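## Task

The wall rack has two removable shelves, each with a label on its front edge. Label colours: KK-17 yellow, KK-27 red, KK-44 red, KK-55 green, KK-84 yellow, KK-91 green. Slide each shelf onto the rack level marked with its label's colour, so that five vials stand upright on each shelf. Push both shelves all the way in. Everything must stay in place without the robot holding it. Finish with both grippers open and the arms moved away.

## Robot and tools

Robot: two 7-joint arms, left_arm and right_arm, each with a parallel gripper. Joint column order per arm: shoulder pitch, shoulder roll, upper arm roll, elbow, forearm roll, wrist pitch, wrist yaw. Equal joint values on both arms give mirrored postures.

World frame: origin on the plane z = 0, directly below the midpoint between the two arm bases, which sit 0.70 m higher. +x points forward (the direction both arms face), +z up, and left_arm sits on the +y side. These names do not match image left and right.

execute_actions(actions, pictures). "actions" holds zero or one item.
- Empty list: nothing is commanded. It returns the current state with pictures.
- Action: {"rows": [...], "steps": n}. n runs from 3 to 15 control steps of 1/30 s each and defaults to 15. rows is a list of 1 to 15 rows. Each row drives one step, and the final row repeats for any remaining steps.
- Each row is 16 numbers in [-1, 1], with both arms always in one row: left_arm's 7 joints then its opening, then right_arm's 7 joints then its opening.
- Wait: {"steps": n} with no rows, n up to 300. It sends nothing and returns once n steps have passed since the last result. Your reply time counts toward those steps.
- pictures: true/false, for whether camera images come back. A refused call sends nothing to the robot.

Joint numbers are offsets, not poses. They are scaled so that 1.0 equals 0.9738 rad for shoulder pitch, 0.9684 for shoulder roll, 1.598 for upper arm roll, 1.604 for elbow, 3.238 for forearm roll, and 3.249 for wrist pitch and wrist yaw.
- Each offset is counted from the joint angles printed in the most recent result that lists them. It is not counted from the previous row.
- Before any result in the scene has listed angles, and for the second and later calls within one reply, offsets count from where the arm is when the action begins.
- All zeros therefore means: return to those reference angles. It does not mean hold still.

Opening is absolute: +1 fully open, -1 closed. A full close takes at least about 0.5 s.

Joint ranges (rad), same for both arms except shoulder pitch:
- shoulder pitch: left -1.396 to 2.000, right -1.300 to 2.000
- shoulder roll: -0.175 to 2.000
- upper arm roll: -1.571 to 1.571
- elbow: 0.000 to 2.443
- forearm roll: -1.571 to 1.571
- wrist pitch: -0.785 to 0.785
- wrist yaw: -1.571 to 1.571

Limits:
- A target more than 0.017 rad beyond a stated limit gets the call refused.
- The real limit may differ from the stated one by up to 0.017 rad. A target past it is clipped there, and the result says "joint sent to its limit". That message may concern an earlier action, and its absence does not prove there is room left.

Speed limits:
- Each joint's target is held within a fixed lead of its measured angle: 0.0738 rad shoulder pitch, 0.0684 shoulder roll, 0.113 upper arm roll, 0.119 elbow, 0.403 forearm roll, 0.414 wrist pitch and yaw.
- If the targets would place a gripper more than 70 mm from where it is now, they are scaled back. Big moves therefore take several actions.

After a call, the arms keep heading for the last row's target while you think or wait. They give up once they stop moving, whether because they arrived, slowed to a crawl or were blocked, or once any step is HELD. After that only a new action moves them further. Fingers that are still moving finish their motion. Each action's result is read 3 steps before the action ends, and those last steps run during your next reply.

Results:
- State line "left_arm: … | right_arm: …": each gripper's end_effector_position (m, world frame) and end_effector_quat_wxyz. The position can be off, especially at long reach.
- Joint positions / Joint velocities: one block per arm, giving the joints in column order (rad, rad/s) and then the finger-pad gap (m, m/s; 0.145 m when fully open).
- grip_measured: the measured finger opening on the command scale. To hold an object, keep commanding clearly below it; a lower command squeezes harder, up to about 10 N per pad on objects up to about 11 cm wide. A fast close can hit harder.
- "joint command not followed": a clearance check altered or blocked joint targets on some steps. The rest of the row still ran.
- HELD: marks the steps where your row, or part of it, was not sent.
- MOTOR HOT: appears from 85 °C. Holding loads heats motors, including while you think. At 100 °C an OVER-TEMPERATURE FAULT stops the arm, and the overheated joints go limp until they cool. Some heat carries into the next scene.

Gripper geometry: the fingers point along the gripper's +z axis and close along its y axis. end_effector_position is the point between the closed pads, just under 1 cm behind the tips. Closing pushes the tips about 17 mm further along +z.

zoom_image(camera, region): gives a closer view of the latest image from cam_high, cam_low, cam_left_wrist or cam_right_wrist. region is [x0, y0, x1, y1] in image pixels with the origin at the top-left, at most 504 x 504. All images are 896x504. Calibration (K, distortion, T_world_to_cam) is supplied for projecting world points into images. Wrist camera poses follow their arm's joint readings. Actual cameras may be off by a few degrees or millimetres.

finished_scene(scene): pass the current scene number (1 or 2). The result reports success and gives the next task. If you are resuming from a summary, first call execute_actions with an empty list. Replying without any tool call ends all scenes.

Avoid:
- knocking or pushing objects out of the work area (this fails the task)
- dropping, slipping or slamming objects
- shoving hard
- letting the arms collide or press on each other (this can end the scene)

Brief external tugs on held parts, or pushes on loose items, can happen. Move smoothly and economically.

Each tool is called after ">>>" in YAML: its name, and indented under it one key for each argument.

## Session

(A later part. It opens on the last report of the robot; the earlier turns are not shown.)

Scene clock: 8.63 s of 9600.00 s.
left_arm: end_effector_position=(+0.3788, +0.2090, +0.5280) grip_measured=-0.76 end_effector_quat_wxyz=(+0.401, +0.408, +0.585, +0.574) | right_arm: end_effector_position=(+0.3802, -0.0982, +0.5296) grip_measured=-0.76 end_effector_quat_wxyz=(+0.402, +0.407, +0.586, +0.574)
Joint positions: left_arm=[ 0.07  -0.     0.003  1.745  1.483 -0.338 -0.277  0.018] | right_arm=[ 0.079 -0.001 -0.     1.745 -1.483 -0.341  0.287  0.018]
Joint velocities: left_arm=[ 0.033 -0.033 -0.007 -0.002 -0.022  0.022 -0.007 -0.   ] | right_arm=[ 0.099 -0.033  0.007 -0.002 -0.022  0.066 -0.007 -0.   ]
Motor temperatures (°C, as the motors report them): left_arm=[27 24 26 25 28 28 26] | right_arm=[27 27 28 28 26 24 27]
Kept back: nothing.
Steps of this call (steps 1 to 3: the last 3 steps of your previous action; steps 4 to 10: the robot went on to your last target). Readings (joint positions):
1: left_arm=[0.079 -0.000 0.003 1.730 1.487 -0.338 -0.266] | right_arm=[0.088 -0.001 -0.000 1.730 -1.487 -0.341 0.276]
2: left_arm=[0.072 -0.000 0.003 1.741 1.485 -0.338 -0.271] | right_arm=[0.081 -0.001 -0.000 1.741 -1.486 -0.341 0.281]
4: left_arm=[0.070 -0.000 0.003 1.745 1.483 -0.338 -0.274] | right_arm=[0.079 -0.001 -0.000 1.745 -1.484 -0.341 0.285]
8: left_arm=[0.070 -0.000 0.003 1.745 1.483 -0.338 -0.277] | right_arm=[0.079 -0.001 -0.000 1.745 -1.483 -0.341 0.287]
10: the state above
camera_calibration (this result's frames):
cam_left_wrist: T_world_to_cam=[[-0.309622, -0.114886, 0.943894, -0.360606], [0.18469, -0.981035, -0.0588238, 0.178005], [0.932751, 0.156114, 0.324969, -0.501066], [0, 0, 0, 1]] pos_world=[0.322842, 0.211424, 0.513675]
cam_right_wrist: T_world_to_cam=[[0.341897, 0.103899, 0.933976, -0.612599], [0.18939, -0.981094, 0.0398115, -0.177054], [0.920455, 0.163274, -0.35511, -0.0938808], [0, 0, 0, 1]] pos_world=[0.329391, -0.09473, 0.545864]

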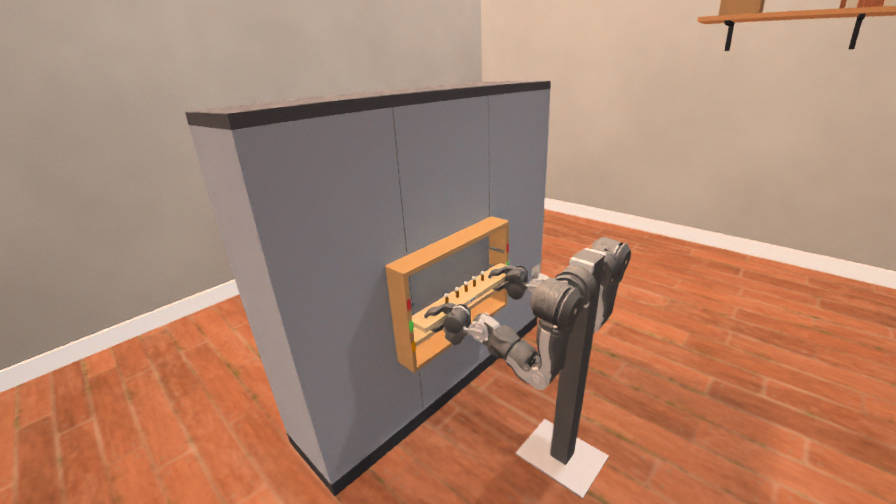

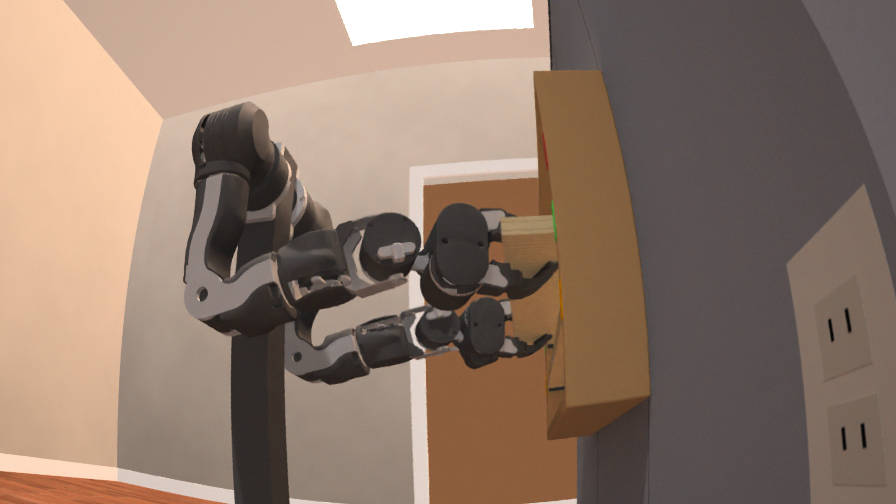

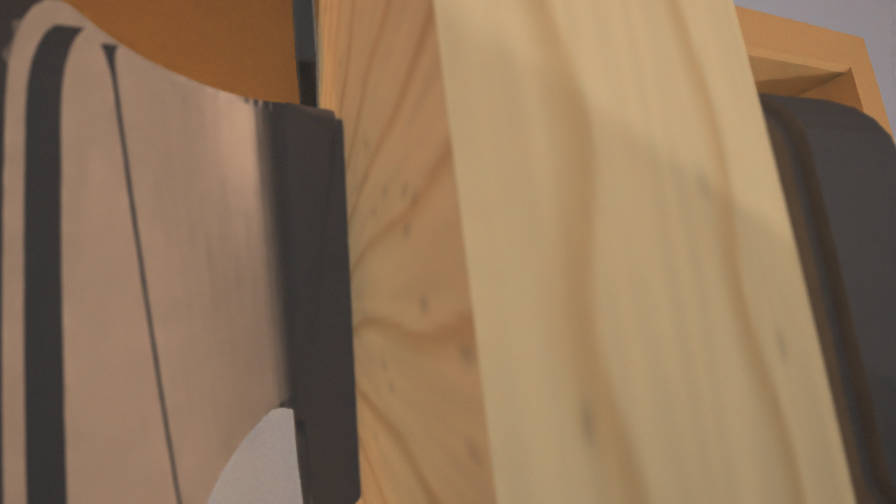

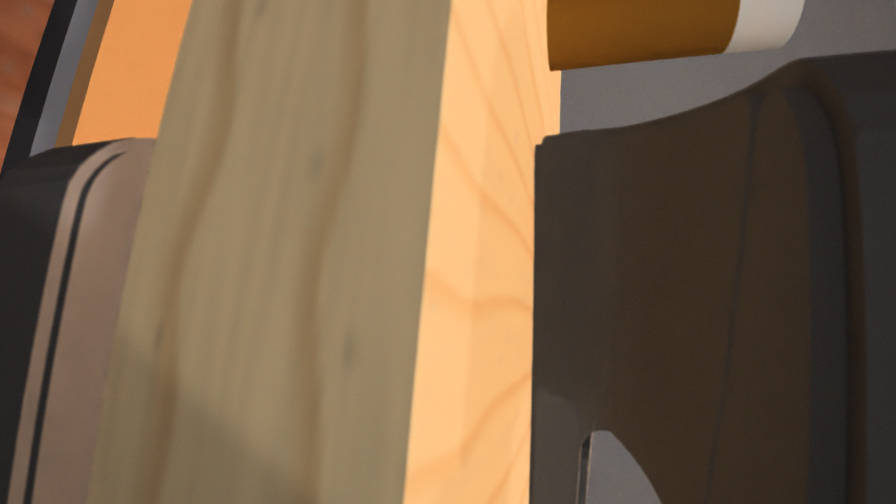

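>>> execute_actions:
  actions:
    - {"rows":[[0.001,0,0,0.007,0,0,0.002,-1,0.001,0,0,0.007,0,0,-0.002,-1],[-0.004,0,0,0.013,-0.001,0,0.001,-1,-0.004,0,0,0.013,0.001,0,-0.001,-1],[-0.013,0,0,0.023,-0.002,0,-0.001,-1,-0.013,0,0,0.023,0.002,0,0.001,-1],[-0.025,0,0,0.035,-0.003,0.001,-0.003,-1,-0.025,0,0,0.035,0.003,0.001,0.003,-1],[-0.04,0,0,0.051,-0.004,0.001,-0.006,-1,-0.04,0,0,0.051,0.004,0.001,0.006,-1],[-0.056,0,0,0.069,-0.006,0.001,-0.01,-1,-0.056,0,0,0.069,0.006,0.001,0.01,-1],[-0.073,0,0,0.088,-0.007,0.002,-0.014,-1,-0.073,0,0,0.088,0.007,0.002,0.014,-1],[-0.091,0,0,0.107,-0.009,0.002,-0.018,-1,-0.091,0,0,0.107,0.009,0.002,0.018,-1],[-0.109,0,0,0.126,-0.01,0.003,-0.022,-1,-0.109,0,0,0.126,0.01,0.003,0.022,-1],[-0.125,0,0,0.143,-0.011,0.003,-0.025,-1,-0.125,0,0,0.143,0.011,0.003,0.025,-1],[-0.139,0,0,0.159,-0.013,0.003,-0.028,-1,-0.139,0,0,0.159,0.013,0.003,0.028,-1],[-0.151,0,0,0.172,-0.014,0.004,-0.031,-1,-0.151,0,0,0.172,0.014,0.004,0.031,-1],[-0.16,0,0,0.182,-0.014,0.004,-0.033,-1,-0.16,0,0,0.182,0.014,0.004,0.033,-1],[-0.166,0,0,0.187,-0.015,0.004,-0.034,-1,-0.166,0,0,0.187,0.015,0.004,0.034,-1],[-0.168,0,0,0.189,-0.015,0.004,-0.034,-1,-0.168,0,0,0.189,0.015,0.004,0.034,-1]]}

>>> execute_actions:
  actions:
    - {"steps":6}
  pictures: true

Scene clock: 9.53 s of 9600.00 s.
left_arm: end_effector_position=(+0.3386, +0.2085, +0.5571) grip_measured=-0.76 end_effector_quat_wxyz=(+0.410, +0.402, +0.577, +0.581) | right_arm: end_effector_position=(+0.3396, -0.0977, +0.5578) grip_measured=-0.76 end_effector_quat_wxyz=(+0.408, +0.399, +0.581, +0.580)
Joint positions: left_arm=[-0.079 -0.     0.003  2.013  1.45  -0.325 -0.371  0.018] | right_arm=[-0.07  -0.001 -0.     2.011 -1.448 -0.335  0.383  0.018]
Joint velocities: left_arm=[-0.341 -0.011 -0.012  0.53  -0.081  0.066 -0.154  0.   ] | right_arm=[-0.341 -0.055 -0.002  0.505  0.007  0.037  0.198 -0.   ]
Motor temperatures (°C, as the motors report them): left_arm=[27 24 26 25 28 28 26] | right_arm=[27 27 28 28 26 24 27]
Steps of this call (steps 1 to 15: the robot went on to your last target; steps 16 to 27: the first 12 steps of this action). Readings (joint positions):
16: left_arm=[0.070 -0.000 0.003 1.746 1.485 -0.337 -0.278] | right_arm=[0.079 -0.001 -0.000 1.746 -1.484 -0.341 0.288]
17: left_arm=[0.066 -0.000 0.003 1.753 1.485 -0.336 -0.281] | right_arm=[0.076 -0.001 -0.000 1.753 -1.484 -0.341 0.290]
19: left_arm=[0.045 -0.000 0.003 1.790 1.482 -0.335 -0.289] | right_arm=[0.054 -0.001 -0.000 1.790 -1.481 -0.341 0.299]
23: left_arm=[-0.020 -0.000 0.003 1.905 1.467 -0.331 -0.329] | right_arm=[-0.011 -0.001 -0.000 1.905 -1.465 -0.338 0.339]
27: the state above

Scene clock: 9.73 s of 9600.00 s.
left_arm: end_effector_position=(+0.3340, +0.2085, +0.5593) grip_measured=-0.76 end_effector_quat_wxyz=(+0.408, +0.404, +0.579, +0.580) | right_arm: end_effector_position=(+0.3349, -0.0976, +0.5599) grip_measured=-0.76 end_effector_quat_wxyz=(+0.406, +0.401, +0.582, +0.579)
Joint positions: left_arm=[-0.095 -0.     0.003  2.043  1.443 -0.323 -0.394  0.018] | right_arm=[-0.086 -0.001 -0.     2.041 -1.44  -0.333  0.405  0.018]
Joint velocities: left_arm=[ 0.011 -0.011  0.002  0.017  0.081  0.095 -0.066  0.   ] | right_arm=[-0.099 -0.055  0.017  0.007 -0.066 -0.007 -0.007 -0.   ]
Motor temperatures (°C, as the motors report them): left_arm=[27 24 26 25 28 28 26] | right_arm=[27 27 28 28 26 24 27]
Kept back: nothing.
Steps of this call (steps 1 to 3: the last 3 steps of your previous action; steps 4 to 6: the robot went on to your last target). Readings (joint positions):
1: left_arm=[-0.087 -0.000 0.003 2.029 1.448 -0.324 -0.380] | right_arm=[-0.079 -0.001 -0.000 2.028 -1.445 -0.334 0.391]
2: left_arm=[-0.093 -0.000 0.003 2.040 1.445 -0.324 -0.385] | right_arm=[-0.084 -0.001 -0.000 2.038 -1.442 -0.333 0.397]
4: left_arm=[-0.095 -0.000 0.003 2.043 1.443 -0.323 -0.391] | right_arm=[-0.086 -0.001 -0.000 2.041 -1.441 -0.333 0.403]
6: the state above
camera_calibration (this result's frames):
cam_left_wrist: T_world_to_cam=[[-0.330308, -0.118232, 0.936439, -0.392313], [0.183436, -0.981248, -0.0591866, 0.18828], [0.925877, 0.152227, 0.345802, -0.477897], [0, 0, 0, 1]] pos_world=[0.278353, 0.211114, 0.543779]
cam_right_wrist: T_world_to_cam=[[0.32296, 0.102756, 0.940818, -0.623054], [0.192869, -0.980373, 0.0408688, -0.170753], [0.926552, 0.168256, -0.336439, -0.0535131], [0, 0, 0, 1]] pos_world=[0.283737, -0.0943752, 0.575155]

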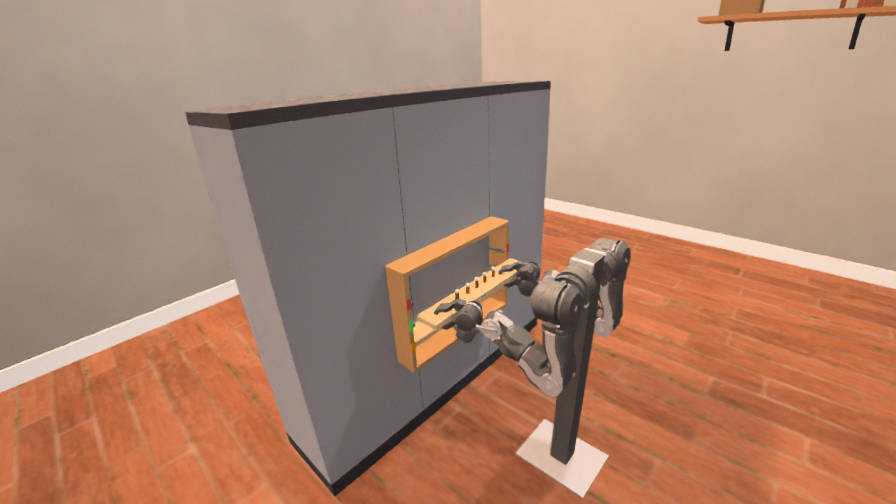

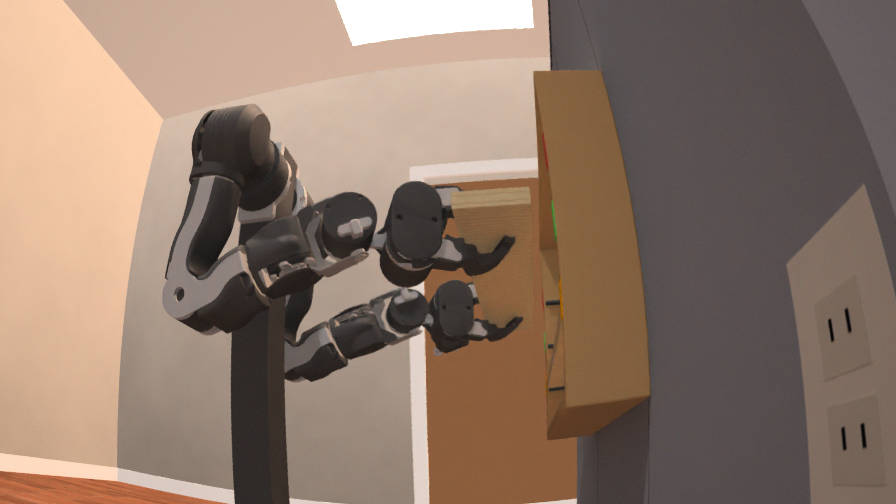

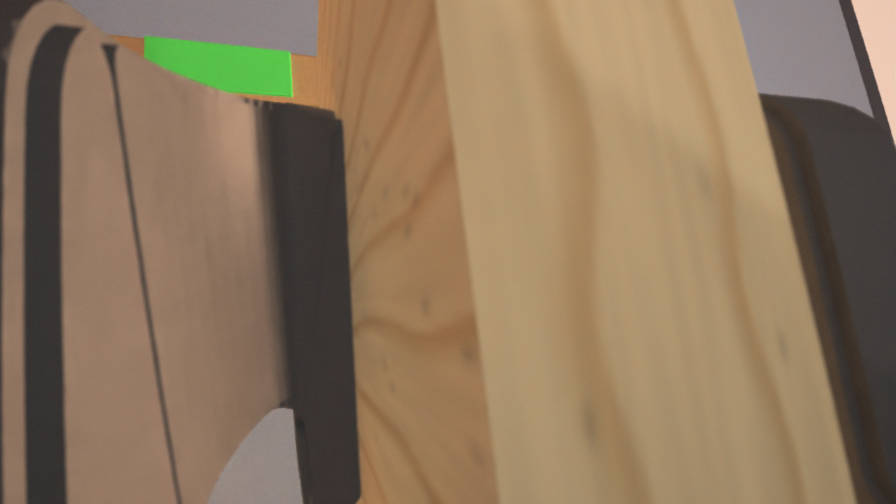

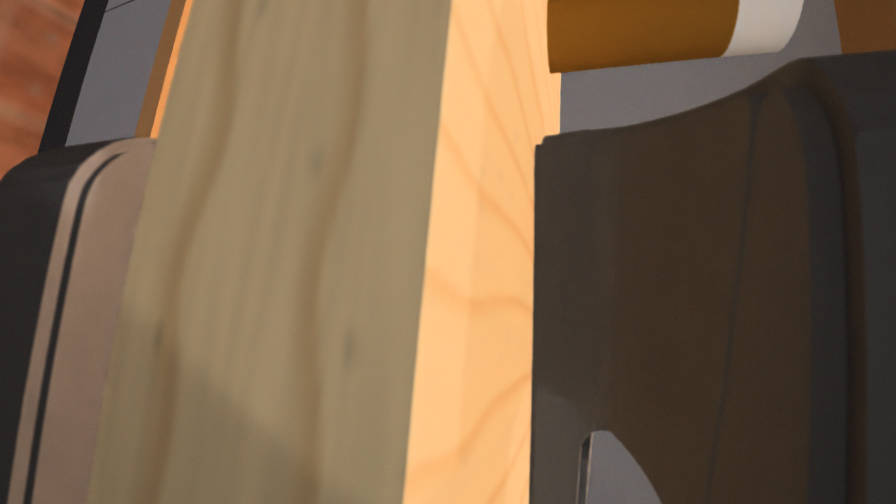

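>>> execute_actions:
  actions:
    - {"rows":[[0.005,0,0,0.006,-0.001,0,0.001,-1,0.005,0,0,0.006,0.001,0,-0.001,-1],[0.009,0,0,0.009,-0.002,0.001,-0.002,-1,0.009,0,0,0.009,0.002,0.001,0.002,-1],[0.017,0,0,0.014,-0.004,0.002,-0.007,-1,0.017,0,0,0.014,0.004,0.002,0.007,-1],[0.028,0,0,0.021,-0.006,0.003,-0.014,-1,0.028,0,0,0.021,0.006,0.003,0.014,-1],[0.041,0,0,0.029,-0.009,0.004,-0.022,-1,0.041,0,0,0.029,0.009,0.004,0.022,-1],[0.055,0,0,0.038,-0.012,0.005,-0.031,-1,0.055,0,0,0.038,0.012,0.006,0.031,-1],[0.07,0,0,0.047,-0.015,0.007,-0.041,-1,0.07,0,0,0.047,0.015,0.008,0.041,-1],[0.086,0,0,0.057,-0.018,0.008,-0.051,-1,0.086,0,0,0.057,0.018,0.01,0.051,-1],[0.101,0,0,0.067,-0.021,0.01,-0.06,-1,0.101,0,0,0.067,0.021,0.012,0.06,-1],[0.116,0,0,0.076,-0.024,0.012,-0.069,-1,0.116,0,0,0.076,0.024,0.014,0.069,-1],[0.128,0,0,0.084,-0.026,0.013,-0.077,-1,0.128,0,0,0.084,0.026,0.016,0.077,-1],[0.139,0,0,0.09,-0.028,0.014,-0.084,-1,0.139,0,0,0.09,0.028,0.018,0.084,-1],[0.147,0,0,0.095,-0.03,0.015,-0.089,-1,0.147,0,0,0.095,0.03,0.019,0.089,-1],[0.151,0,0,0.098,-0.031,0.016,-0.092,-1,0.151,0,0,0.098,0.031,0.02,0.092,-1],[0.153,0,0,0.099,-0.031,0.016,-0.093,-1,0.153,0,0,0.099,0.031,0.02,0.093,-1]]}

>>> execute_actions:
  actions:
    - {"steps":7}

>>> execute_actions:
  actions:
    - {"rows":[[0.005,0,0,0.002,0,0,0.002,-1,0.005,0,0,0.002,0,0,-0.002,-1],[0.011,0,0,-0.002,0,0,0.003,-1,0.011,0,0,-0.002,0,0,-0.003,-1],[0.02,0,0,-0.009,0,0,0.004,-1,0.02,0,0,-0.009,0,0,-0.004,-1],[0.033,0,0,-0.019,0,-0.001,0.005,-1,0.033,0,0,-0.019,0,-0.001,-0.005,-1],[0.048,0,0,-0.031,0.001,-0.001,0.007,-1,0.048,0,0,-0.031,-0.001,-0.001,-0.007,-1],[0.066,0,0,-0.045,0.001,-0.001,0.008,-1,0.066,0,0,-0.045,-0.001,-0.001,-0.008,-1],[0.085,0,0,-0.059,0.001,-0.002,0.01,-1,0.085,0,0,-0.059,-0.001,-0.002,-0.01,-1],[0.103,0,0,-0.074,0.002,-0.002,0.012,-1,0.103,0,0,-0.074,-0.002,-0.002,-0.012,-1],[0.122,0,0,-0.088,0.002,-0.002,0.013,-1,0.122,0,0,-0.088,-0.002,-0.002,-0.013,-1],[0.14,0,0,-0.102,0.002,-0.003,0.015,-1,0.14,0,0,-0.102,-0.002,-0.003,-0.015,-1],[0.155,0,0,-0.114,0.003,-0.003,0.016,-1,0.155,0,0,-0.114,-0.003,-0.003,-0.016,-1],[0.168,0,0,-0.124,0.003,-0.003,0.017,-1,0.168,0,0,-0.124,-0.003,-0.003,-0.017,-1],[0.177,0,0,-0.131,0.003,-0.004,0.018,-1,0.177,0,0,-0.131,-0.003,-0.004,-0.018,-1],[0.183,0,0,-0.136,0.003,-0.004,0.019,-1,0.183,0,0,-0.136,-0.003,-0.004,-0.019,-1],[0.185,0,0,-0.137,0.003,-0.004,0.019,-1,0.185,0,0,-0.137,-0.003,-0.004,-0.019,-1]]}

>>> execute_actions:
  actions:
    - {"steps":7}
  pictures: true

Scene clock: 10.73 s of 9600.00 s.
left_arm: end_effector_position=(+0.3345, +0.2081, +0.6137) grip_measured=-0.76 end_effector_quat_wxyz=(+0.416, +0.396, +0.572, +0.586) | right_arm: end_effector_position=(+0.3351, -0.0979, +0.6139) grip_measured=-0.76 end_effector_quat_wxyz=(+0.413, +0.394, +0.575, +0.585)
Joint positions: left_arm=[ 0.037 -0.     0.003  2.181  1.368 -0.28  -0.641  0.018] | right_arm=[ 0.045 -0.001 -0.     2.179 -1.361 -0.288  0.655  0.018]
Joint velocities: left_arm=[ 0.275  0.055 -0.022  0.252 -0.242  0.095 -0.564  0.   ] | right_arm=[ 0.209 -0.011 -0.017  0.261  0.256  0.11   0.535 -0.   ]
Motor temperatures (°C, as the motors report them): left_arm=[27 24 26 25 28 28 26] | right_arm=[27 27 28 28 26 24 27]
Steps of this call (steps 1 to 18: the robot went on to your last target; steps 19 to 30: the first 12 steps of this action). Readings (joint positions):
19: left_arm=[-0.095 -0.000 0.003 2.044 1.443 -0.322 -0.396] | right_arm=[-0.086 -0.001 -0.000 2.042 -1.440 -0.332 0.408]
20: left_arm=[-0.094 -0.000 0.003 2.046 1.443 -0.321 -0.402] | right_arm=[-0.085 -0.001 -0.000 2.044 -1.439 -0.332 0.414]
22: left_arm=[-0.079 -0.000 0.003 2.061 1.436 -0.317 -0.432] | right_arm=[-0.070 -0.001 -0.000 2.060 -1.432 -0.328 0.444]
26: left_arm=[-0.014 -0.000 0.003 2.127 1.402 -0.301 -0.529] | right_arm=[-0.006 -0.001 -0.000 2.125 -1.397 -0.311 0.541]
30: the state above

Scene clock: 10.97 s of 9600.00 s.
left_arm: end_effector_position=(+0.3336, +0.2080, +0.6147) grip_measured=-0.76 end_effector_quat_wxyz=(+0.408, +0.405, +0.578, +0.580) | right_arm: end_effector_position=(+0.3342, -0.0979, +0.6147) grip_measured=-0.76 end_effector_quat_wxyz=(+0.404, +0.403, +0.581, +0.580)
Joint positions: left_arm=[ 0.051 -0.     0.002  2.198  1.351 -0.267 -0.702  0.018] | right_arm=[ 0.059 -0.001 -0.     2.195 -1.344 -0.275  0.715  0.018]
Joint velocities: left_arm=[ 0.011  0.055 -0.007 -0.012  0.037 -0.066 -0.037  0.   ] | right_arm=[-0.033 -0.077  0.012 -0.017  0.037  0.007 -0.007 -0.   ]
Motor temperatures (°C, as the motors report them): left_arm=[27 24 26 25 28 28 26] | right_arm=[27 27 28 28 26 24 27]
Kept back: nothing.
Steps of this call (steps 1 to 3: the last 3 steps of your previous action; steps 4 to 7: the robot went on to your last target). Readings (joint positions):
1: left_arm=[0.045 -0.000 0.002 2.190 1.361 -0.276 -0.662] | right_arm=[0.054 -0.001 -0.000 2.187 -1.354 -0.284 0.676]
2: left_arm=[0.050 -0.000 0.002 2.195 1.356 -0.272 -0.677] | right_arm=[0.059 -0.001 -0.000 2.192 -1.349 -0.280 0.691]
4: left_arm=[0.051 -0.000 0.002 2.198 1.352 -0.269 -0.694] | right_arm=[0.059 -0.001 -0.000 2.195 -1.345 -0.277 0.708]
7: the state above

Scene clock: 11.37 s of 9600.00 s.
left_arm: end_effector_position=(+0.3734, +0.2079, +0.6114) grip_measured=-0.76 end_effector_quat_wxyz=(+0.406, +0.407, +0.579, +0.578) | right_arm: end_effector_position=(+0.3741, -0.0983, +0.6117) grip_measured=-0.76 end_effector_quat_wxyz=(+0.403, +0.406, +0.583, +0.577)
Joint positions: left_arm=[ 0.21  -0.     0.002  2.     1.36  -0.273 -0.67   0.018] | right_arm=[ 0.218 -0.001 -0.     1.997 -1.356 -0.28   0.683  0.018]
Joint velocities: left_arm=[ 0.319 -0.011 -0.007 -0.388  0.007 -0.081  0.022 -0.   ] | right_arm=[ 0.297  0.011  0.002 -0.379  0.051 -0.066 -0.125  0.   ]
Motor temperatures (°C, as the motors report them): left_arm=[27 24 26 25 28 28 26] | right_arm=[27 27 28 28 26 24 27]
Steps of this call (steps 1 to 12: the first 12 steps of this action). Readings (joint positions):
1: left_arm=[0.051 -0.000 0.002 2.198 1.352 -0.267 -0.702] | right_arm=[0.059 -0.001 -0.000 2.195 -1.344 -0.275 0.716]
2: left_arm=[0.054 -0.000 0.002 2.196 1.353 -0.267 -0.702] | right_arm=[0.062 -0.001 -0.000 2.193 -1.345 -0.275 0.716]
4: left_arm=[0.077 -0.000 0.002 2.171 1.353 -0.267 -0.701] | right_arm=[0.085 -0.001 -0.000 2.168 -1.345 -0.276 0.715]
8: left_arm=[0.146 -0.000 0.002 2.081 1.356 -0.270 -0.688] | right_arm=[0.154 -0.001 -0.000 2.078 -1.350 -0.278 0.701]
12: the state above

Scene clock: 11.60 s of 9600.00 s.
left_arm: end_effector_position=(+0.3776, +0.2082, +0.6115) grip_measured=-0.76 end_effector_quat_wxyz=(+0.407, +0.406, +0.578, +0.579) | right_arm: end_effector_position=(+0.3784, -0.0981, +0.6116) grip_measured=-0.76 end_effector_quat_wxyz=(+0.404, +0.405, +0.582, +0.578)
Joint positions: left_arm=[ 0.226 -0.     0.002  1.977  1.362 -0.276 -0.659  0.018] | right_arm=[ 0.234 -0.001 -0.     1.974 -1.357 -0.283  0.673  0.018]
Joint velocities: left_arm=[ 0.055 -0.055 -0.017  0.002 -0.007  0.037  0.022  0.   ] | right_arm=[ 0.055  0.011 -0.012 -0.002 -0.007 -0.037 -0.022  0.   ]
Motor temperatures (°C, as the motors report them): left_arm=[27 24 26 25 28 28 26] | right_arm=[27 27 28 28 26 24 27]
Kept back: nothing.
Steps of this call (steps 1 to 3: the last 3 steps of your previous action; steps 4 to 7: the robot went on to your last target). Readings (joint positions):
1: left_arm=[0.219 -0.000 0.002 1.988 1.361 -0.274 -0.666] | right_arm=[0.227 -0.001 -0.000 1.985 -1.356 -0.281 0.680]
2: left_arm=[0.224 -0.000 0.002 1.980 1.361 -0.276 -0.663] | right_arm=[0.233 -0.001 -0.000 1.977 -1.357 -0.282 0.676]
4: left_arm=[0.226 -0.000 0.002 1.977 1.362 -0.276 -0.661] | right_arm=[0.234 -0.001 -0.000 1.974 -1.357 -0.283 0.674]
7: the state above
camera_calibration (this result's frames):
cam_left_wrist: T_world_to_cam=[[-0.327416, -0.11985, 0.937248, -0.428063], [0.181502, -0.981428, -0.0620942, 0.185582], [0.927284, 0.149782, 0.343088, -0.534659], [0, 0, 0, 1]] pos_world=[0.321942, 0.210914, 0.596161]
cam_right_wrist: T_world_to_cam=[[0.330043, 0.0986682, 0.938795, -0.687556], [0.190269, -0.981064, 0.0362196, -0.177922], [0.924592, 0.16667, -0.342566, -0.071991], [0, 0, 0, 1]] pos_world=[0.327338, -0.0947138, 0.627257]

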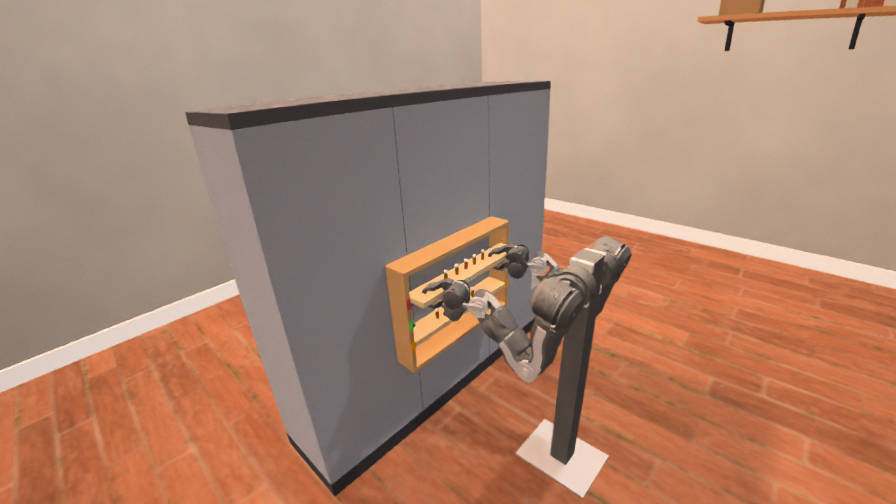

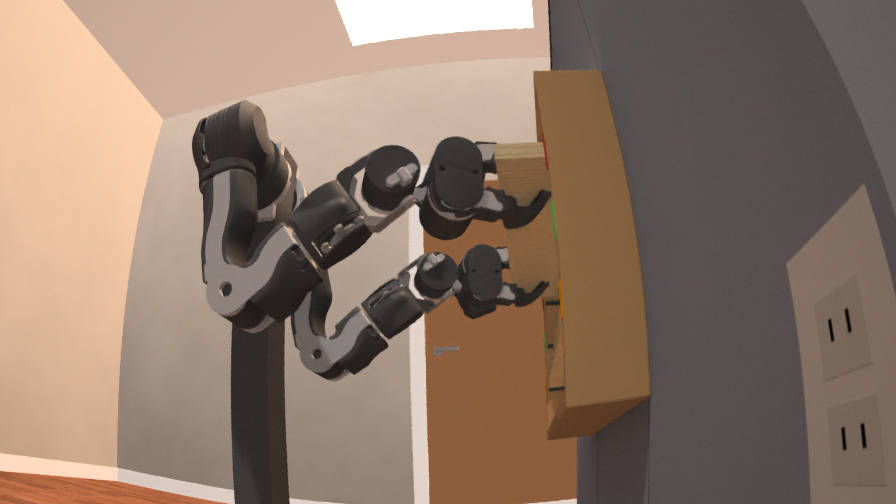

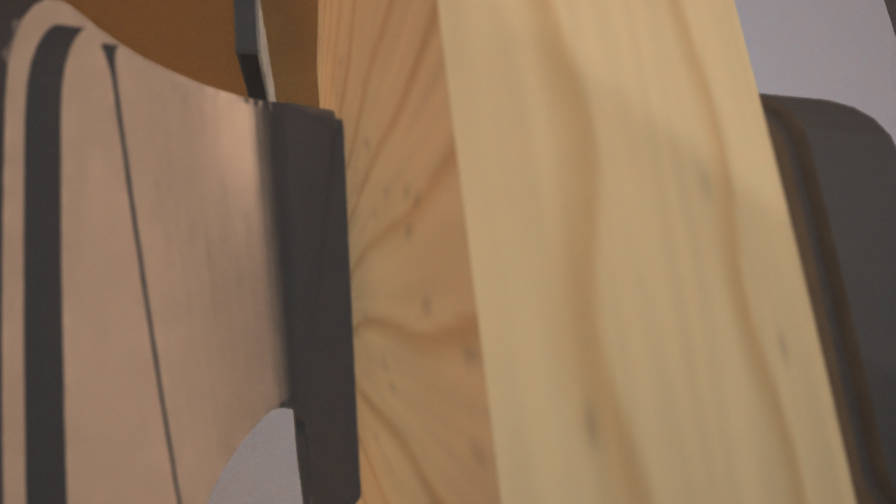

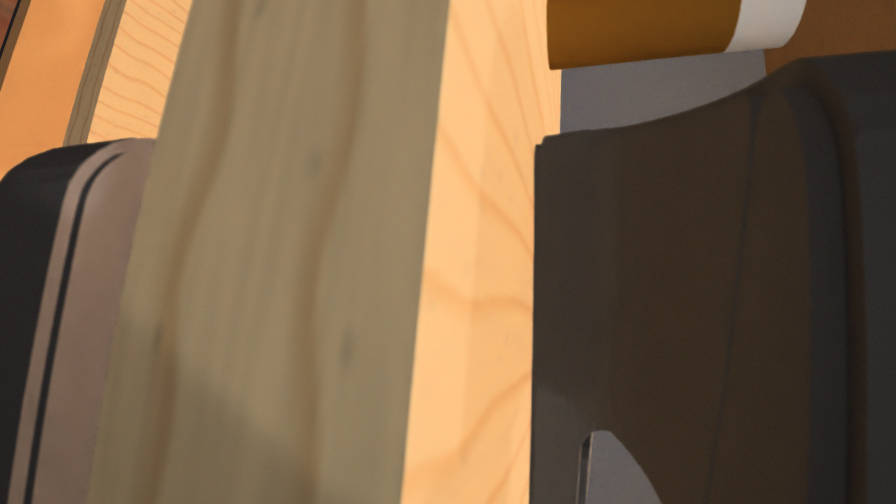

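>>> execute_actions:
  actions:
    - {"rows":[[0.006,0,0,0.001,0,0,0.004,-1,0.006,0,0,0.001,0,0,-0.004,-1],[0.012,0,0,-0.005,0,-0.001,0.006,-1,0.012,0,0,-0.005,0,-0.001,-0.006,-1],[0.022,0,0,-0.015,0.001,-0.002,0.008,-1,0.022,0,0,-0.015,-0.001,-0.002,-0.008,-1],[0.035,0,0,-0.028,0.002,-0.002,0.011,-1,0.035,0,0,-0.028,-0.002,-0.002,-0.011,-1],[0.05,0,0,-0.044,0.003,-0.003,0.015,-1,0.05,0,0,-0.044,-0.003,-0.003,-0.015,-1],[0.067,0,0,-0.062,0.004,-0.004,0.019,-1,0.067,0,0,-0.062,-0.004,-0.004,-0.019,-1],[0.086,0,0,-0.082,0.005,-0.005,0.023,-1,0.086,0,0,-0.082,-0.005,-0.005,-0.024,-1],[0.104,0,0,-0.101,0.006,-0.006,0.027,-1,0.104,0,0,-0.101,-0.006,-0.005,-0.028,-1],[0.123,0,0,-0.121,0.007,-0.007,0.031,-1,0.123,0,0,-0.121,-0.007,-0.006,-0.032,-1],[0.14,0,0,-0.139,0.008,-0.008,0.035,-1,0.14,0,0,-0.139,-0.008,-0.007,-0.036,-1],[0.155,0,0,-0.155,0.009,-0.008,0.038,-1,0.155,0,0,-0.155,-0.009,-0.007,-0.04,-1],[0.168,0,0,-0.169,0.01,-0.009,0.04,-1,0.168,0,0,-0.169,-0.01,-0.008,-0.042,-1],[0.177,0,0,-0.179,0.01,-0.01,0.042,-1,0.177,0,0,-0.179,-0.01,-0.008,-0.044,-1],[0.183,0,0,-0.185,0.01,-0.01,0.043,-1,0.183,0,0,-0.185,-0.011,-0.008,-0.045,-1],[0.185,0,0,-0.187,0.01,-0.01,0.043,-1,0.185,0,0,-0.187,-0.011,-0.008,-0.045,-1]]}

>>> execute_actions:
  actions:
    - {"steps":7}
  pictures: true

Scene clock: 12.33 s of 9600.00 s.
left_arm: end_effector_position=(+0.4237, +0.2087, +0.6014) grip_measured=-0.76 end_effector_quat_wxyz=(+0.405, +0.406, +0.581, +0.578) | right_arm: end_effector_position=(+0.4248, -0.0984, +0.6029) grip_measured=-0.76 end_effector_quat_wxyz=(+0.404, +0.406, +0.582, +0.577)
Joint positions: left_arm=[ 0.386 -0.     0.002  1.709  1.392 -0.3   -0.555  0.018] | right_arm=[ 0.394 -0.001 -0.     1.706 -1.391 -0.302  0.563  0.018]
Joint velocities: left_arm=[ 0.363  0.033 -0.027 -0.545  0.125 -0.037  0.227 -0.   ] | right_arm=[ 0.253 -0.011  0.017 -0.545 -0.168 -0.051 -0.3    0.   ]
Motor temperatures (°C, as the motors report them): left_arm=[27 24 26 25 28 28 26] | right_arm=[27 27 28 28 26 24 27]
Steps of this call (steps 1 to 10: the robot went on to your last target; steps 11 to 22: the first 12 steps of this action). Readings (joint positions):
11: left_arm=[0.226 -0.000 0.002 1.977 1.362 -0.276 -0.659] | right_arm=[0.234 -0.001 -0.000 1.974 -1.358 -0.283 0.673]
12: left_arm=[0.229 -0.000 0.002 1.972 1.362 -0.277 -0.658] | right_arm=[0.237 -0.001 -0.000 1.969 -1.359 -0.283 0.672]
14: left_arm=[0.253 -0.000 0.002 1.935 1.366 -0.279 -0.649] | right_arm=[0.262 -0.001 -0.000 1.932 -1.362 -0.286 0.662]
18: left_arm=[0.321 -0.000 0.002 1.817 1.378 -0.289 -0.605] | right_arm=[0.329 -0.001 -0.000 1.814 -1.375 -0.293 0.616]
22: the state above

Scene clock: 12.57 s of 9600.00 s.
left_arm: end_effector_position=(+0.4284, +0.2089, +0.6013) grip_measured=-0.76 end_effector_quat_wxyz=(+0.406, +0.403, +0.580, +0.580) | right_arm: end_effector_position=(+0.4297, -0.0984, +0.6029) grip_measured=-0.76 end_effector_quat_wxyz=(+0.406, +0.403, +0.581, +0.579)
Joint positions: left_arm=[ 0.402 -0.     0.002  1.679  1.397 -0.305 -0.534  0.018] | right_arm=[ 0.411 -0.001 -0.     1.676 -1.397 -0.306  0.542  0.018]
Joint velocities: left_arm=[ 0.077  0.055 -0.002 -0.012 -0.007 -0.051 -0.007  0.   ] | right_arm=[-0.055 -0.077 -0.007 -0.002  0.007  0.037  0.007 -0.   ]
Motor temperatures (°C, as the motors report them): left_arm=[27 24 26 25 28 28 26] | right_arm=[27 27 28 28 26 24 27]
Kept back: nothing.
Steps of this call (steps 1 to 3: the last 3 steps of your previous action; steps 4 to 7: the robot went on to your last target). Readings (joint positions):
1: left_arm=[0.395 -0.000 0.002 1.693 1.394 -0.303 -0.546] | right_arm=[0.404 -0.001 -0.000 1.690 -1.393 -0.304 0.553]
2: left_arm=[0.400 -0.000 0.002 1.683 1.395 -0.304 -0.539] | right_arm=[0.410 -0.001 -0.000 1.679 -1.395 -0.305 0.547]
4: left_arm=[0.402 -0.000 0.002 1.679 1.397 -0.305 -0.534] | right_arm=[0.411 -0.001 -0.000 1.676 -1.397 -0.306 0.542]
7: the state above
camera_calibration (this result's frames):
cam_left_wrist: T_world_to_cam=[[-0.32786, -0.118666, 0.937244, -0.401821], [0.185992, -0.980771, -0.0591149, 0.172583], [0.926237, 0.154938, 0.343627, -0.579346], [0, 0, 0, 1]] pos_world=[0.372772, 0.211345, 0.585885]
cam_right_wrist: T_world_to_cam=[[0.324355, 0.0985734, 0.940785, -0.695056], [0.1877, -0.981486, 0.0381244, -0.18776], [0.927126, 0.16422, -0.336853, -0.127116], [0, 0, 0, 1]] pos_world=[0.37854, -0.0948944, 0.618237]

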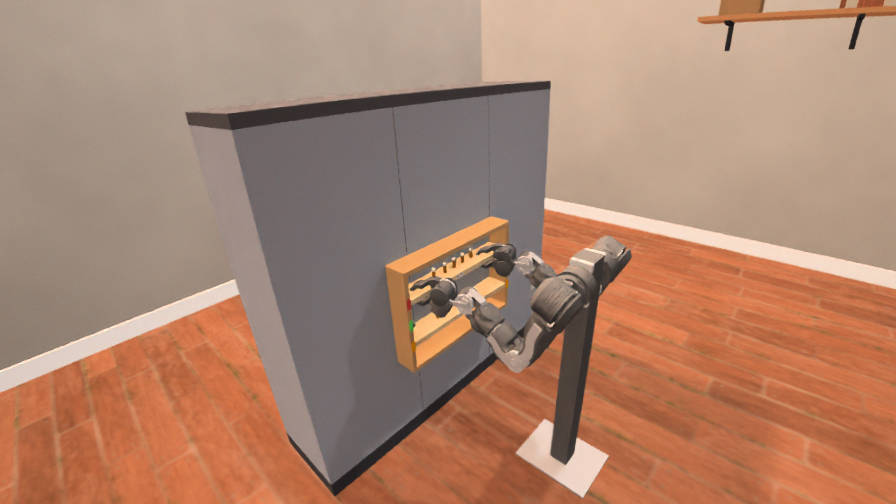

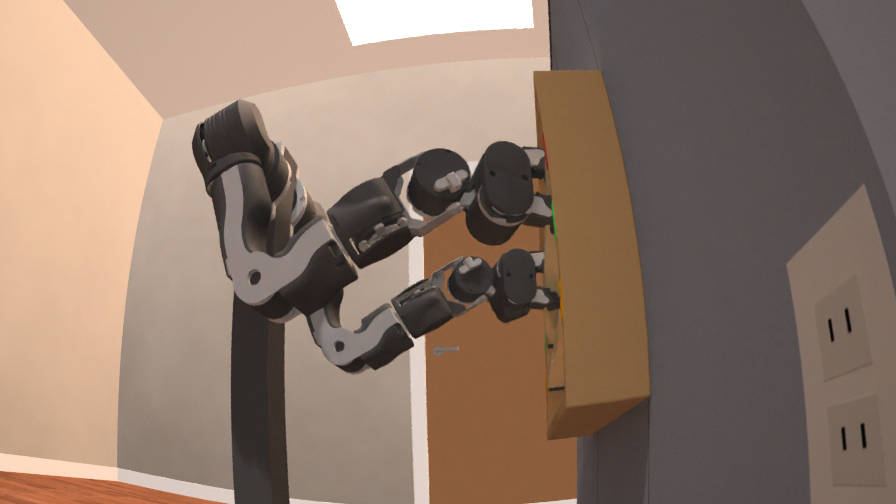

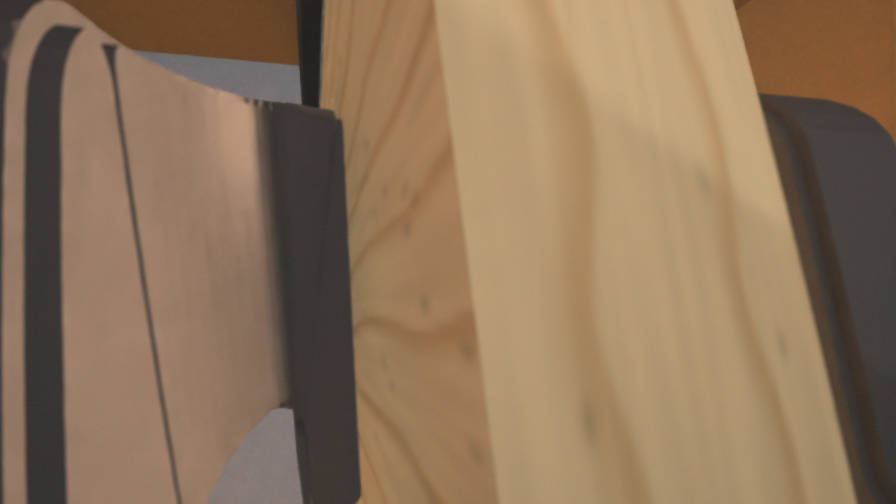

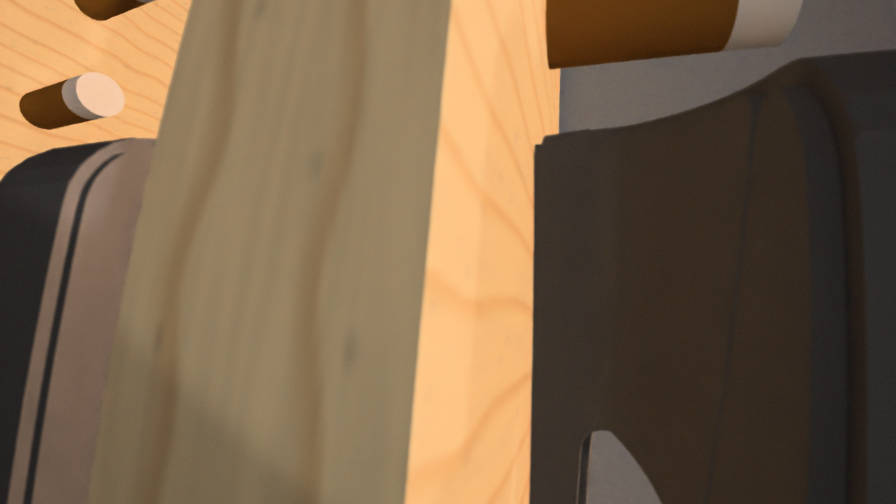

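>>> execute_actions:
  actions:
    - {"rows":[[0,0,0,0,0,0,0,-0.8,0,0,0,0,0,0,0,-0.8],[0,0,0,0,0,0,0,-0.74,0,0,0,0,0,0,0,-0.74],[0,0,0,0,0,0,0,-0.71,0,0,0,0,0,0,0,-0.71],[0,0,0,0,0,0,0,-0.68,0,0,0,0,0,0,0,-0.68],[0,0,0,0,0,0,0,-0.6,0,0,0,0,0,0,0,-0.6],[0,0,0,0,0,0,0,-0.45,0,0,0,0,0,0,0,-0.45],[-0.015,0,0,0.012,0,0,-0.002,-0.45,-0.015,0,0,0.012,0,0,0.002,-0.45],[-0.045,0,0,0.036,-0.001,0,-0.005,-0.45,-0.045,0,0,0.036,0.001,0,0.005,-0.45],[-0.085,0,0,0.068,-0.002,0,-0.009,-0.45,-0.085,0,0,0.068,0.002,0,0.009,-0.45],[-0.13,0,0,0.103,-0.004,0,-0.013,-0.45,-0.13,0,0,0.103,0.004,0,0.013,-0.45],[-0.175,0,0,0.138,-0.005,0,-0.017,-0.45,-0.175,0,0,0.138,0.005,0,0.017,-0.45],[-0.22,0,0,0.172,-0.006,0,-0.021,-0.45,-0.22,0,0,0.172,0.006,0,0.021,-0.45],[-0.26,0,0,0.203,-0.007,0,-0.025,-0.45,-0.26,0,0,0.203,0.007,0,0.025,-0.45],[-0.283,0,0,0.22,-0.008,0,-0.027,-0.45,-0.283,0,0,0.22,0.008,0,0.027,-0.45],[-0.293,0,0,0.228,-0.008,0,-0.027,-0.45,-0.293,0,0,0.228,0.008,0,0.027,-0.45]]}

>>> execute_actions:
  actions:
    - {"steps":7}

>>> execute_actions:
  actions:
    - {"rows":[[-0.02,0,0,-0.01,0.003,0,0.01,-0.45,-0.02,0,0,-0.01,-0.003,0,-0.01,-0.45],[-0.05,0,0,-0.03,0.008,0,0.03,-0.45,-0.05,0,0,-0.03,-0.008,0,-0.03,-0.45],[-0.085,0,0,-0.06,0.015,0,0.055,-0.45,-0.085,0,0,-0.06,-0.015,0,-0.055,-0.45],[-0.12,-0.01,0.01,-0.095,0.022,0,0.085,-0.45,-0.12,0.01,-0.01,-0.095,-0.022,0,-0.085,-0.45],[-0.15,-0.015,0.015,-0.135,0.03,0,0.115,-0.45,-0.15,0.015,-0.015,-0.135,-0.03,0,-0.115,-0.45],[-0.17,-0.02,0.02,-0.175,0.038,0,0.14,-0.45,-0.17,0.02,-0.02,-0.175,-0.038,0,-0.14,-0.45],[-0.18,-0.025,0.025,-0.215,0.045,0,0.165,-0.45,-0.18,0.025,-0.025,-0.215,-0.045,0,-0.165,-0.45],[-0.18,-0.03,0.03,-0.255,0.052,0,0.19,-0.45,-0.18,0.03,-0.03,-0.255,-0.052,0,-0.19,-0.45],[-0.175,-0.035,0.035,-0.29,0.057,0,0.21,-0.45,-0.175,0.035,-0.035,-0.29,-0.057,0,-0.21,-0.45],[-0.168,-0.041,0.041,-0.32,0.059,0,0.222,-0.45,-0.168,0.042,-0.042,-0.32,-0.059,0,-0.222,-0.45],[-0.164,-0.041,0.041,-0.342,0.059,0,0.23,-0.45,-0.164,0.042,-0.042,-0.341,-0.059,0,-0.23,-0.45]]}

>>> execute_actions:
  actions:
    - {"steps":6}
  pictures: true

Scene clock: 13.70 s of 9600.00 s.
left_arm: end_effector_position=(+0.3774, +0.2098, +0.5970) grip_measured=-0.45 end_effector_quat_wxyz=(+0.406, +0.400, +0.582, +0.580) | right_arm: end_effector_position=(+0.3786, -0.0975, +0.5986) grip_measured=-0.45 end_effector_quat_wxyz=(+0.407, +0.399, +0.582, +0.580)
Joint positions: left_arm=[ 0.186 -0.     0.002  1.943  1.384 -0.304 -0.583  0.042] | right_arm=[ 0.196 -0.001 -0.     1.941 -1.383 -0.306  0.59   0.042]
Joint velocities: left_arm=[-1.154 -0.055  0.002  1.414 -0.212 -0.066 -0.3    0.   ] | right_arm=[-1.154 -0.077 -0.022  1.414  0.095 -0.022  0.3   -0.   ]
Motor temperatures (°C, as the motors report them): left_arm=[27 24 26 25 28 28 26] | right_arm=[27 27 28 28 26 24 27]
Steps of this call (steps 1 to 22: the robot went on to your last target; steps 23 to 34: the first 12 steps of this action). Readings (joint positions):
23: left_arm=[0.402 -0.000 0.002 1.679 1.398 -0.305 -0.535] | right_arm=[0.411 -0.001 -0.000 1.676 -1.398 -0.306 0.542]
24: left_arm=[0.402 -0.000 0.002 1.679 1.398 -0.305 -0.535] | right_arm=[0.411 -0.001 -0.000 1.676 -1.398 -0.306 0.542]
26: left_arm=[0.402 -0.000 0.002 1.679 1.398 -0.305 -0.535] | right_arm=[0.411 -0.001 -0.000 1.676 -1.398 -0.306 0.542]
30: left_arm=[0.369 -0.000 0.002 1.724 1.397 -0.304 -0.539] | right_arm=[0.380 -0.001 -0.000 1.722 -1.397 -0.306 0.546]
34: the state above

Scene clock: 13.93 s of 9600.00 s.
left_arm: end_effector_position=(+0.3579, +0.2107, +0.6006) grip_measured=-0.45 end_effector_quat_wxyz=(+0.406, +0.397, +0.583, +0.581) | right_arm: end_effector_position=(+0.3592, -0.0967, +0.6019) grip_measured=-0.45 end_effector_quat_wxyz=(+0.406, +0.397, +0.584, +0.580)
Joint positions: left_arm=[ 0.116 -0.     0.002  2.046  1.373 -0.305 -0.615  0.042] | right_arm=[ 0.125 -0.001 -0.     2.044 -1.373 -0.306  0.623  0.042]
Joint velocities: left_arm=[-0.055 -0.011  0.007 -0.012 -0.051 -0.051 -0.022 -0.   ] | right_arm=[ 0.033 -0.077 -0.017  0.012  0.007 -0.037  0.037 -0.   ]
Motor temperatures (°C, as the motors report them): left_arm=[27 24 26 25 28 28 26] | right_arm=[27 27 28 28 26 24 27]
Kept back: nothing.
Steps of this call (steps 1 to 3: the last 3 steps of your previous action; steps 4 to 7: the robot went on to your last target). Readings (joint positions):
1: left_arm=[0.147 -0.000 0.002 1.995 1.380 -0.304 -0.596] | right_arm=[0.156 -0.001 -0.000 1.993 -1.380 -0.306 0.603]
2: left_arm=[0.121 -0.000 0.002 2.032 1.376 -0.305 -0.604] | right_arm=[0.130 -0.001 -0.000 2.029 -1.376 -0.306 0.613]
4: left_arm=[0.116 -0.000 0.002 2.046 1.373 -0.305 -0.612] | right_arm=[0.125 -0.001 -0.000 2.044 -1.373 -0.306 0.619]
7: the state above

Scene clock: 14.33 s of 9600.00 s.
left_arm: end_effector_position=(+0.3558, +0.2163, +0.4439) grip_measured=-0.45 end_effector_quat_wxyz=(+0.387, +0.411, +0.592, +0.575) | right_arm: end_effector_position=(+0.3582, -0.0907, +0.4462) grip_measured=-0.45 end_effector_quat_wxyz=(+0.389, +0.410, +0.592, +0.575)
Joint positions: left_arm=[-0.048 -0.04   0.067  1.491  1.56  -0.305  0.093  0.042] | right_arm=[-0.038  0.04  -0.068  1.491 -1.56  -0.306 -0.086  0.042]
Joint velocities: left_arm=[-0.121 -0.077  0.007  0.002  0.066 -0.007  0.462 -0.   ] | right_arm=[-0.077 -0.121 -0.012 -0.002 -0.066  0.022 -0.491  0.   ]
Motor temperatures (°C, as the motors report them): left_arm=[27 24 26 25 28 28 26] | right_arm=[27 27 28 28 26 24 27]
Steps of this call (steps 1 to 12: the first 12 steps of this action). Readings (joint positions):
1: left_arm=[0.108 -0.000 0.002 2.041 1.375 -0.305 -0.600] | right_arm=[0.119 -0.001 -0.000 2.038 -1.375 -0.306 0.608]
2: left_arm=[0.085 -0.000 0.002 2.019 1.382 -0.305 -0.559] | right_arm=[0.095 -0.001 -0.000 2.016 -1.382 -0.306 0.566]
4: left_arm=[0.005 -0.008 0.012 1.907 1.418 -0.304 -0.429] | right_arm=[0.016 0.007 -0.010 1.904 -1.418 -0.305 0.435]
8: left_arm=[-0.066 -0.028 0.049 1.644 1.515 -0.304 -0.108] | right_arm=[-0.056 0.027 -0.047 1.641 -1.514 -0.305 0.115]
12: the state above

Scene clock: 14.53 s of 9600.00 s.
left_arm: end_effector_position=(+0.3570, +0.2163, +0.4522) grip_measured=-0.45 end_effector_quat_wxyz=(+0.397, +0.402, +0.581, +0.586) | right_arm: end_effector_position=(+0.3594, -0.0906, +0.4544) grip_measured=-0.45 end_effector_quat_wxyz=(+0.398, +0.400, +0.582, +0.586)
Joint positions: left_arm=[-0.044 -0.04   0.067  1.496  1.562 -0.305  0.126  0.042] | right_arm=[-0.034  0.04  -0.068  1.495 -1.562 -0.306 -0.119  0.042]
Joint velocities: left_arm=[ 0.033 -0.055  0.007 -0.012  0.037 -0.007 -0.066 -0.   ] | right_arm=[-0.033 -0.055 -0.017 -0.017 -0.007  0.037  0.007 -0.   ]
Motor temperatures (°C, as the motors report them): left_arm=[27 24 26 25 28 28 26] | right_arm=[27 27 28 28 26 24 27]
Kept back: nothing.
Steps of this call (steps 1 to 3: the last 3 steps of your previous action; steps 4 to 6: the robot went on to your last target). Readings (joint positions):
1: left_arm=[-0.049 -0.040 0.067 1.492 1.562 -0.305 0.108] | right_arm=[-0.039 0.040 -0.068 1.492 -1.561 -0.306 -0.101]
2: left_arm=[-0.047 -0.040 0.067 1.494 1.562 -0.305 0.117] | right_arm=[-0.036 0.040 -0.068 1.493 -1.562 -0.306 -0.110]
4: left_arm=[-0.044 -0.040 0.067 1.496 1.562 -0.305 0.125] | right_arm=[-0.034 0.040 -0.068 1.495 -1.562 -0.306 -0.118]
6: the state above
camera_calibration (this result's frames):
cam_left_wrist: T_world_to_cam=[[-0.319989, -0.135947, 0.937617, -0.28386], [0.204045, -0.976316, -0.0719223, 0.18275], [0.925188, 0.168302, 0.34015, -0.464025], [0, 0, 0, 1]] pos_world=[0.301189, 0.217928, 0.437134]
cam_right_wrist: T_world_to_cam=[[0.324244, 0.0948089, 0.941211, -0.533773], [0.207458, -0.97787, 0.0270331, -0.16298], [0.922945, 0.186496, -0.336737, -0.109838], [0, 0, 0, 1]] pos_world=[0.308258, -0.088283, 0.469812]

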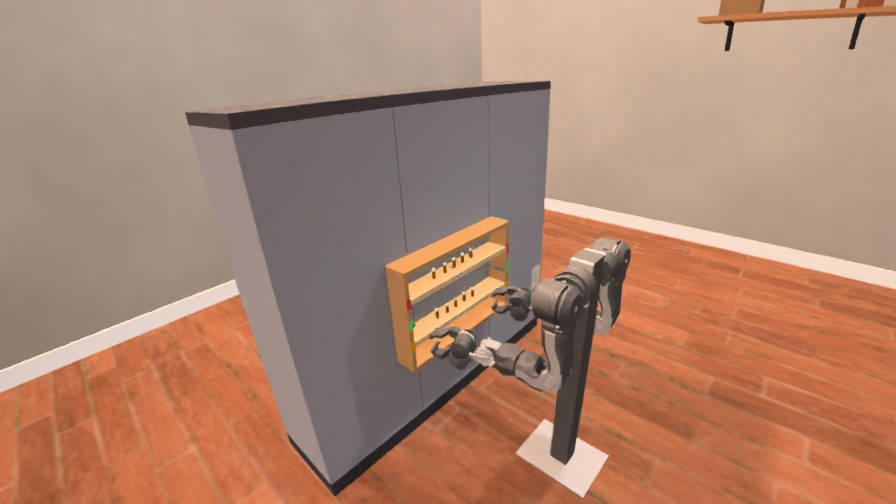

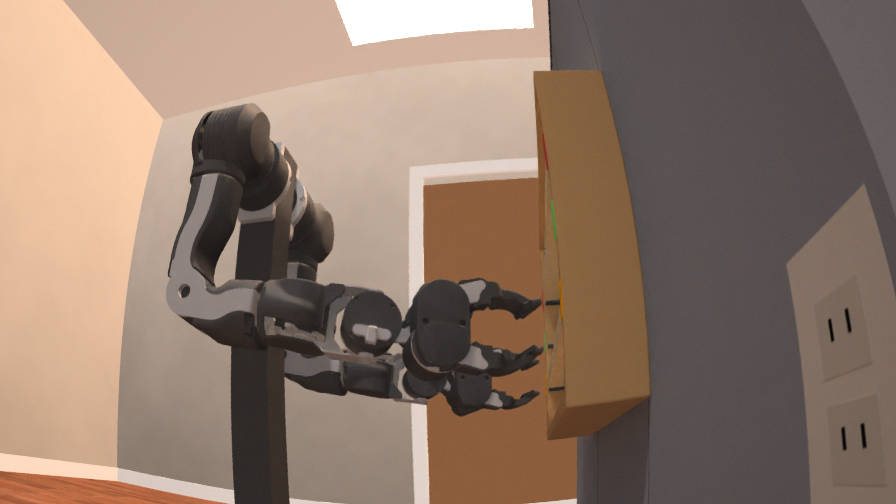

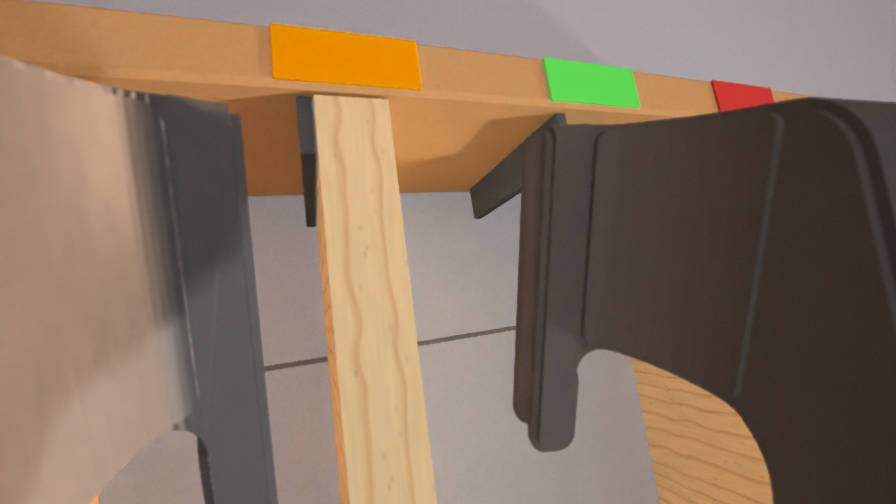

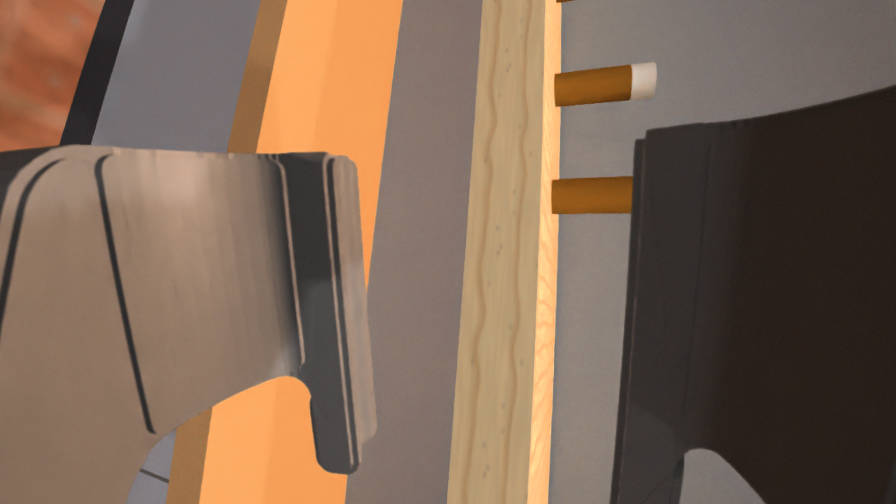

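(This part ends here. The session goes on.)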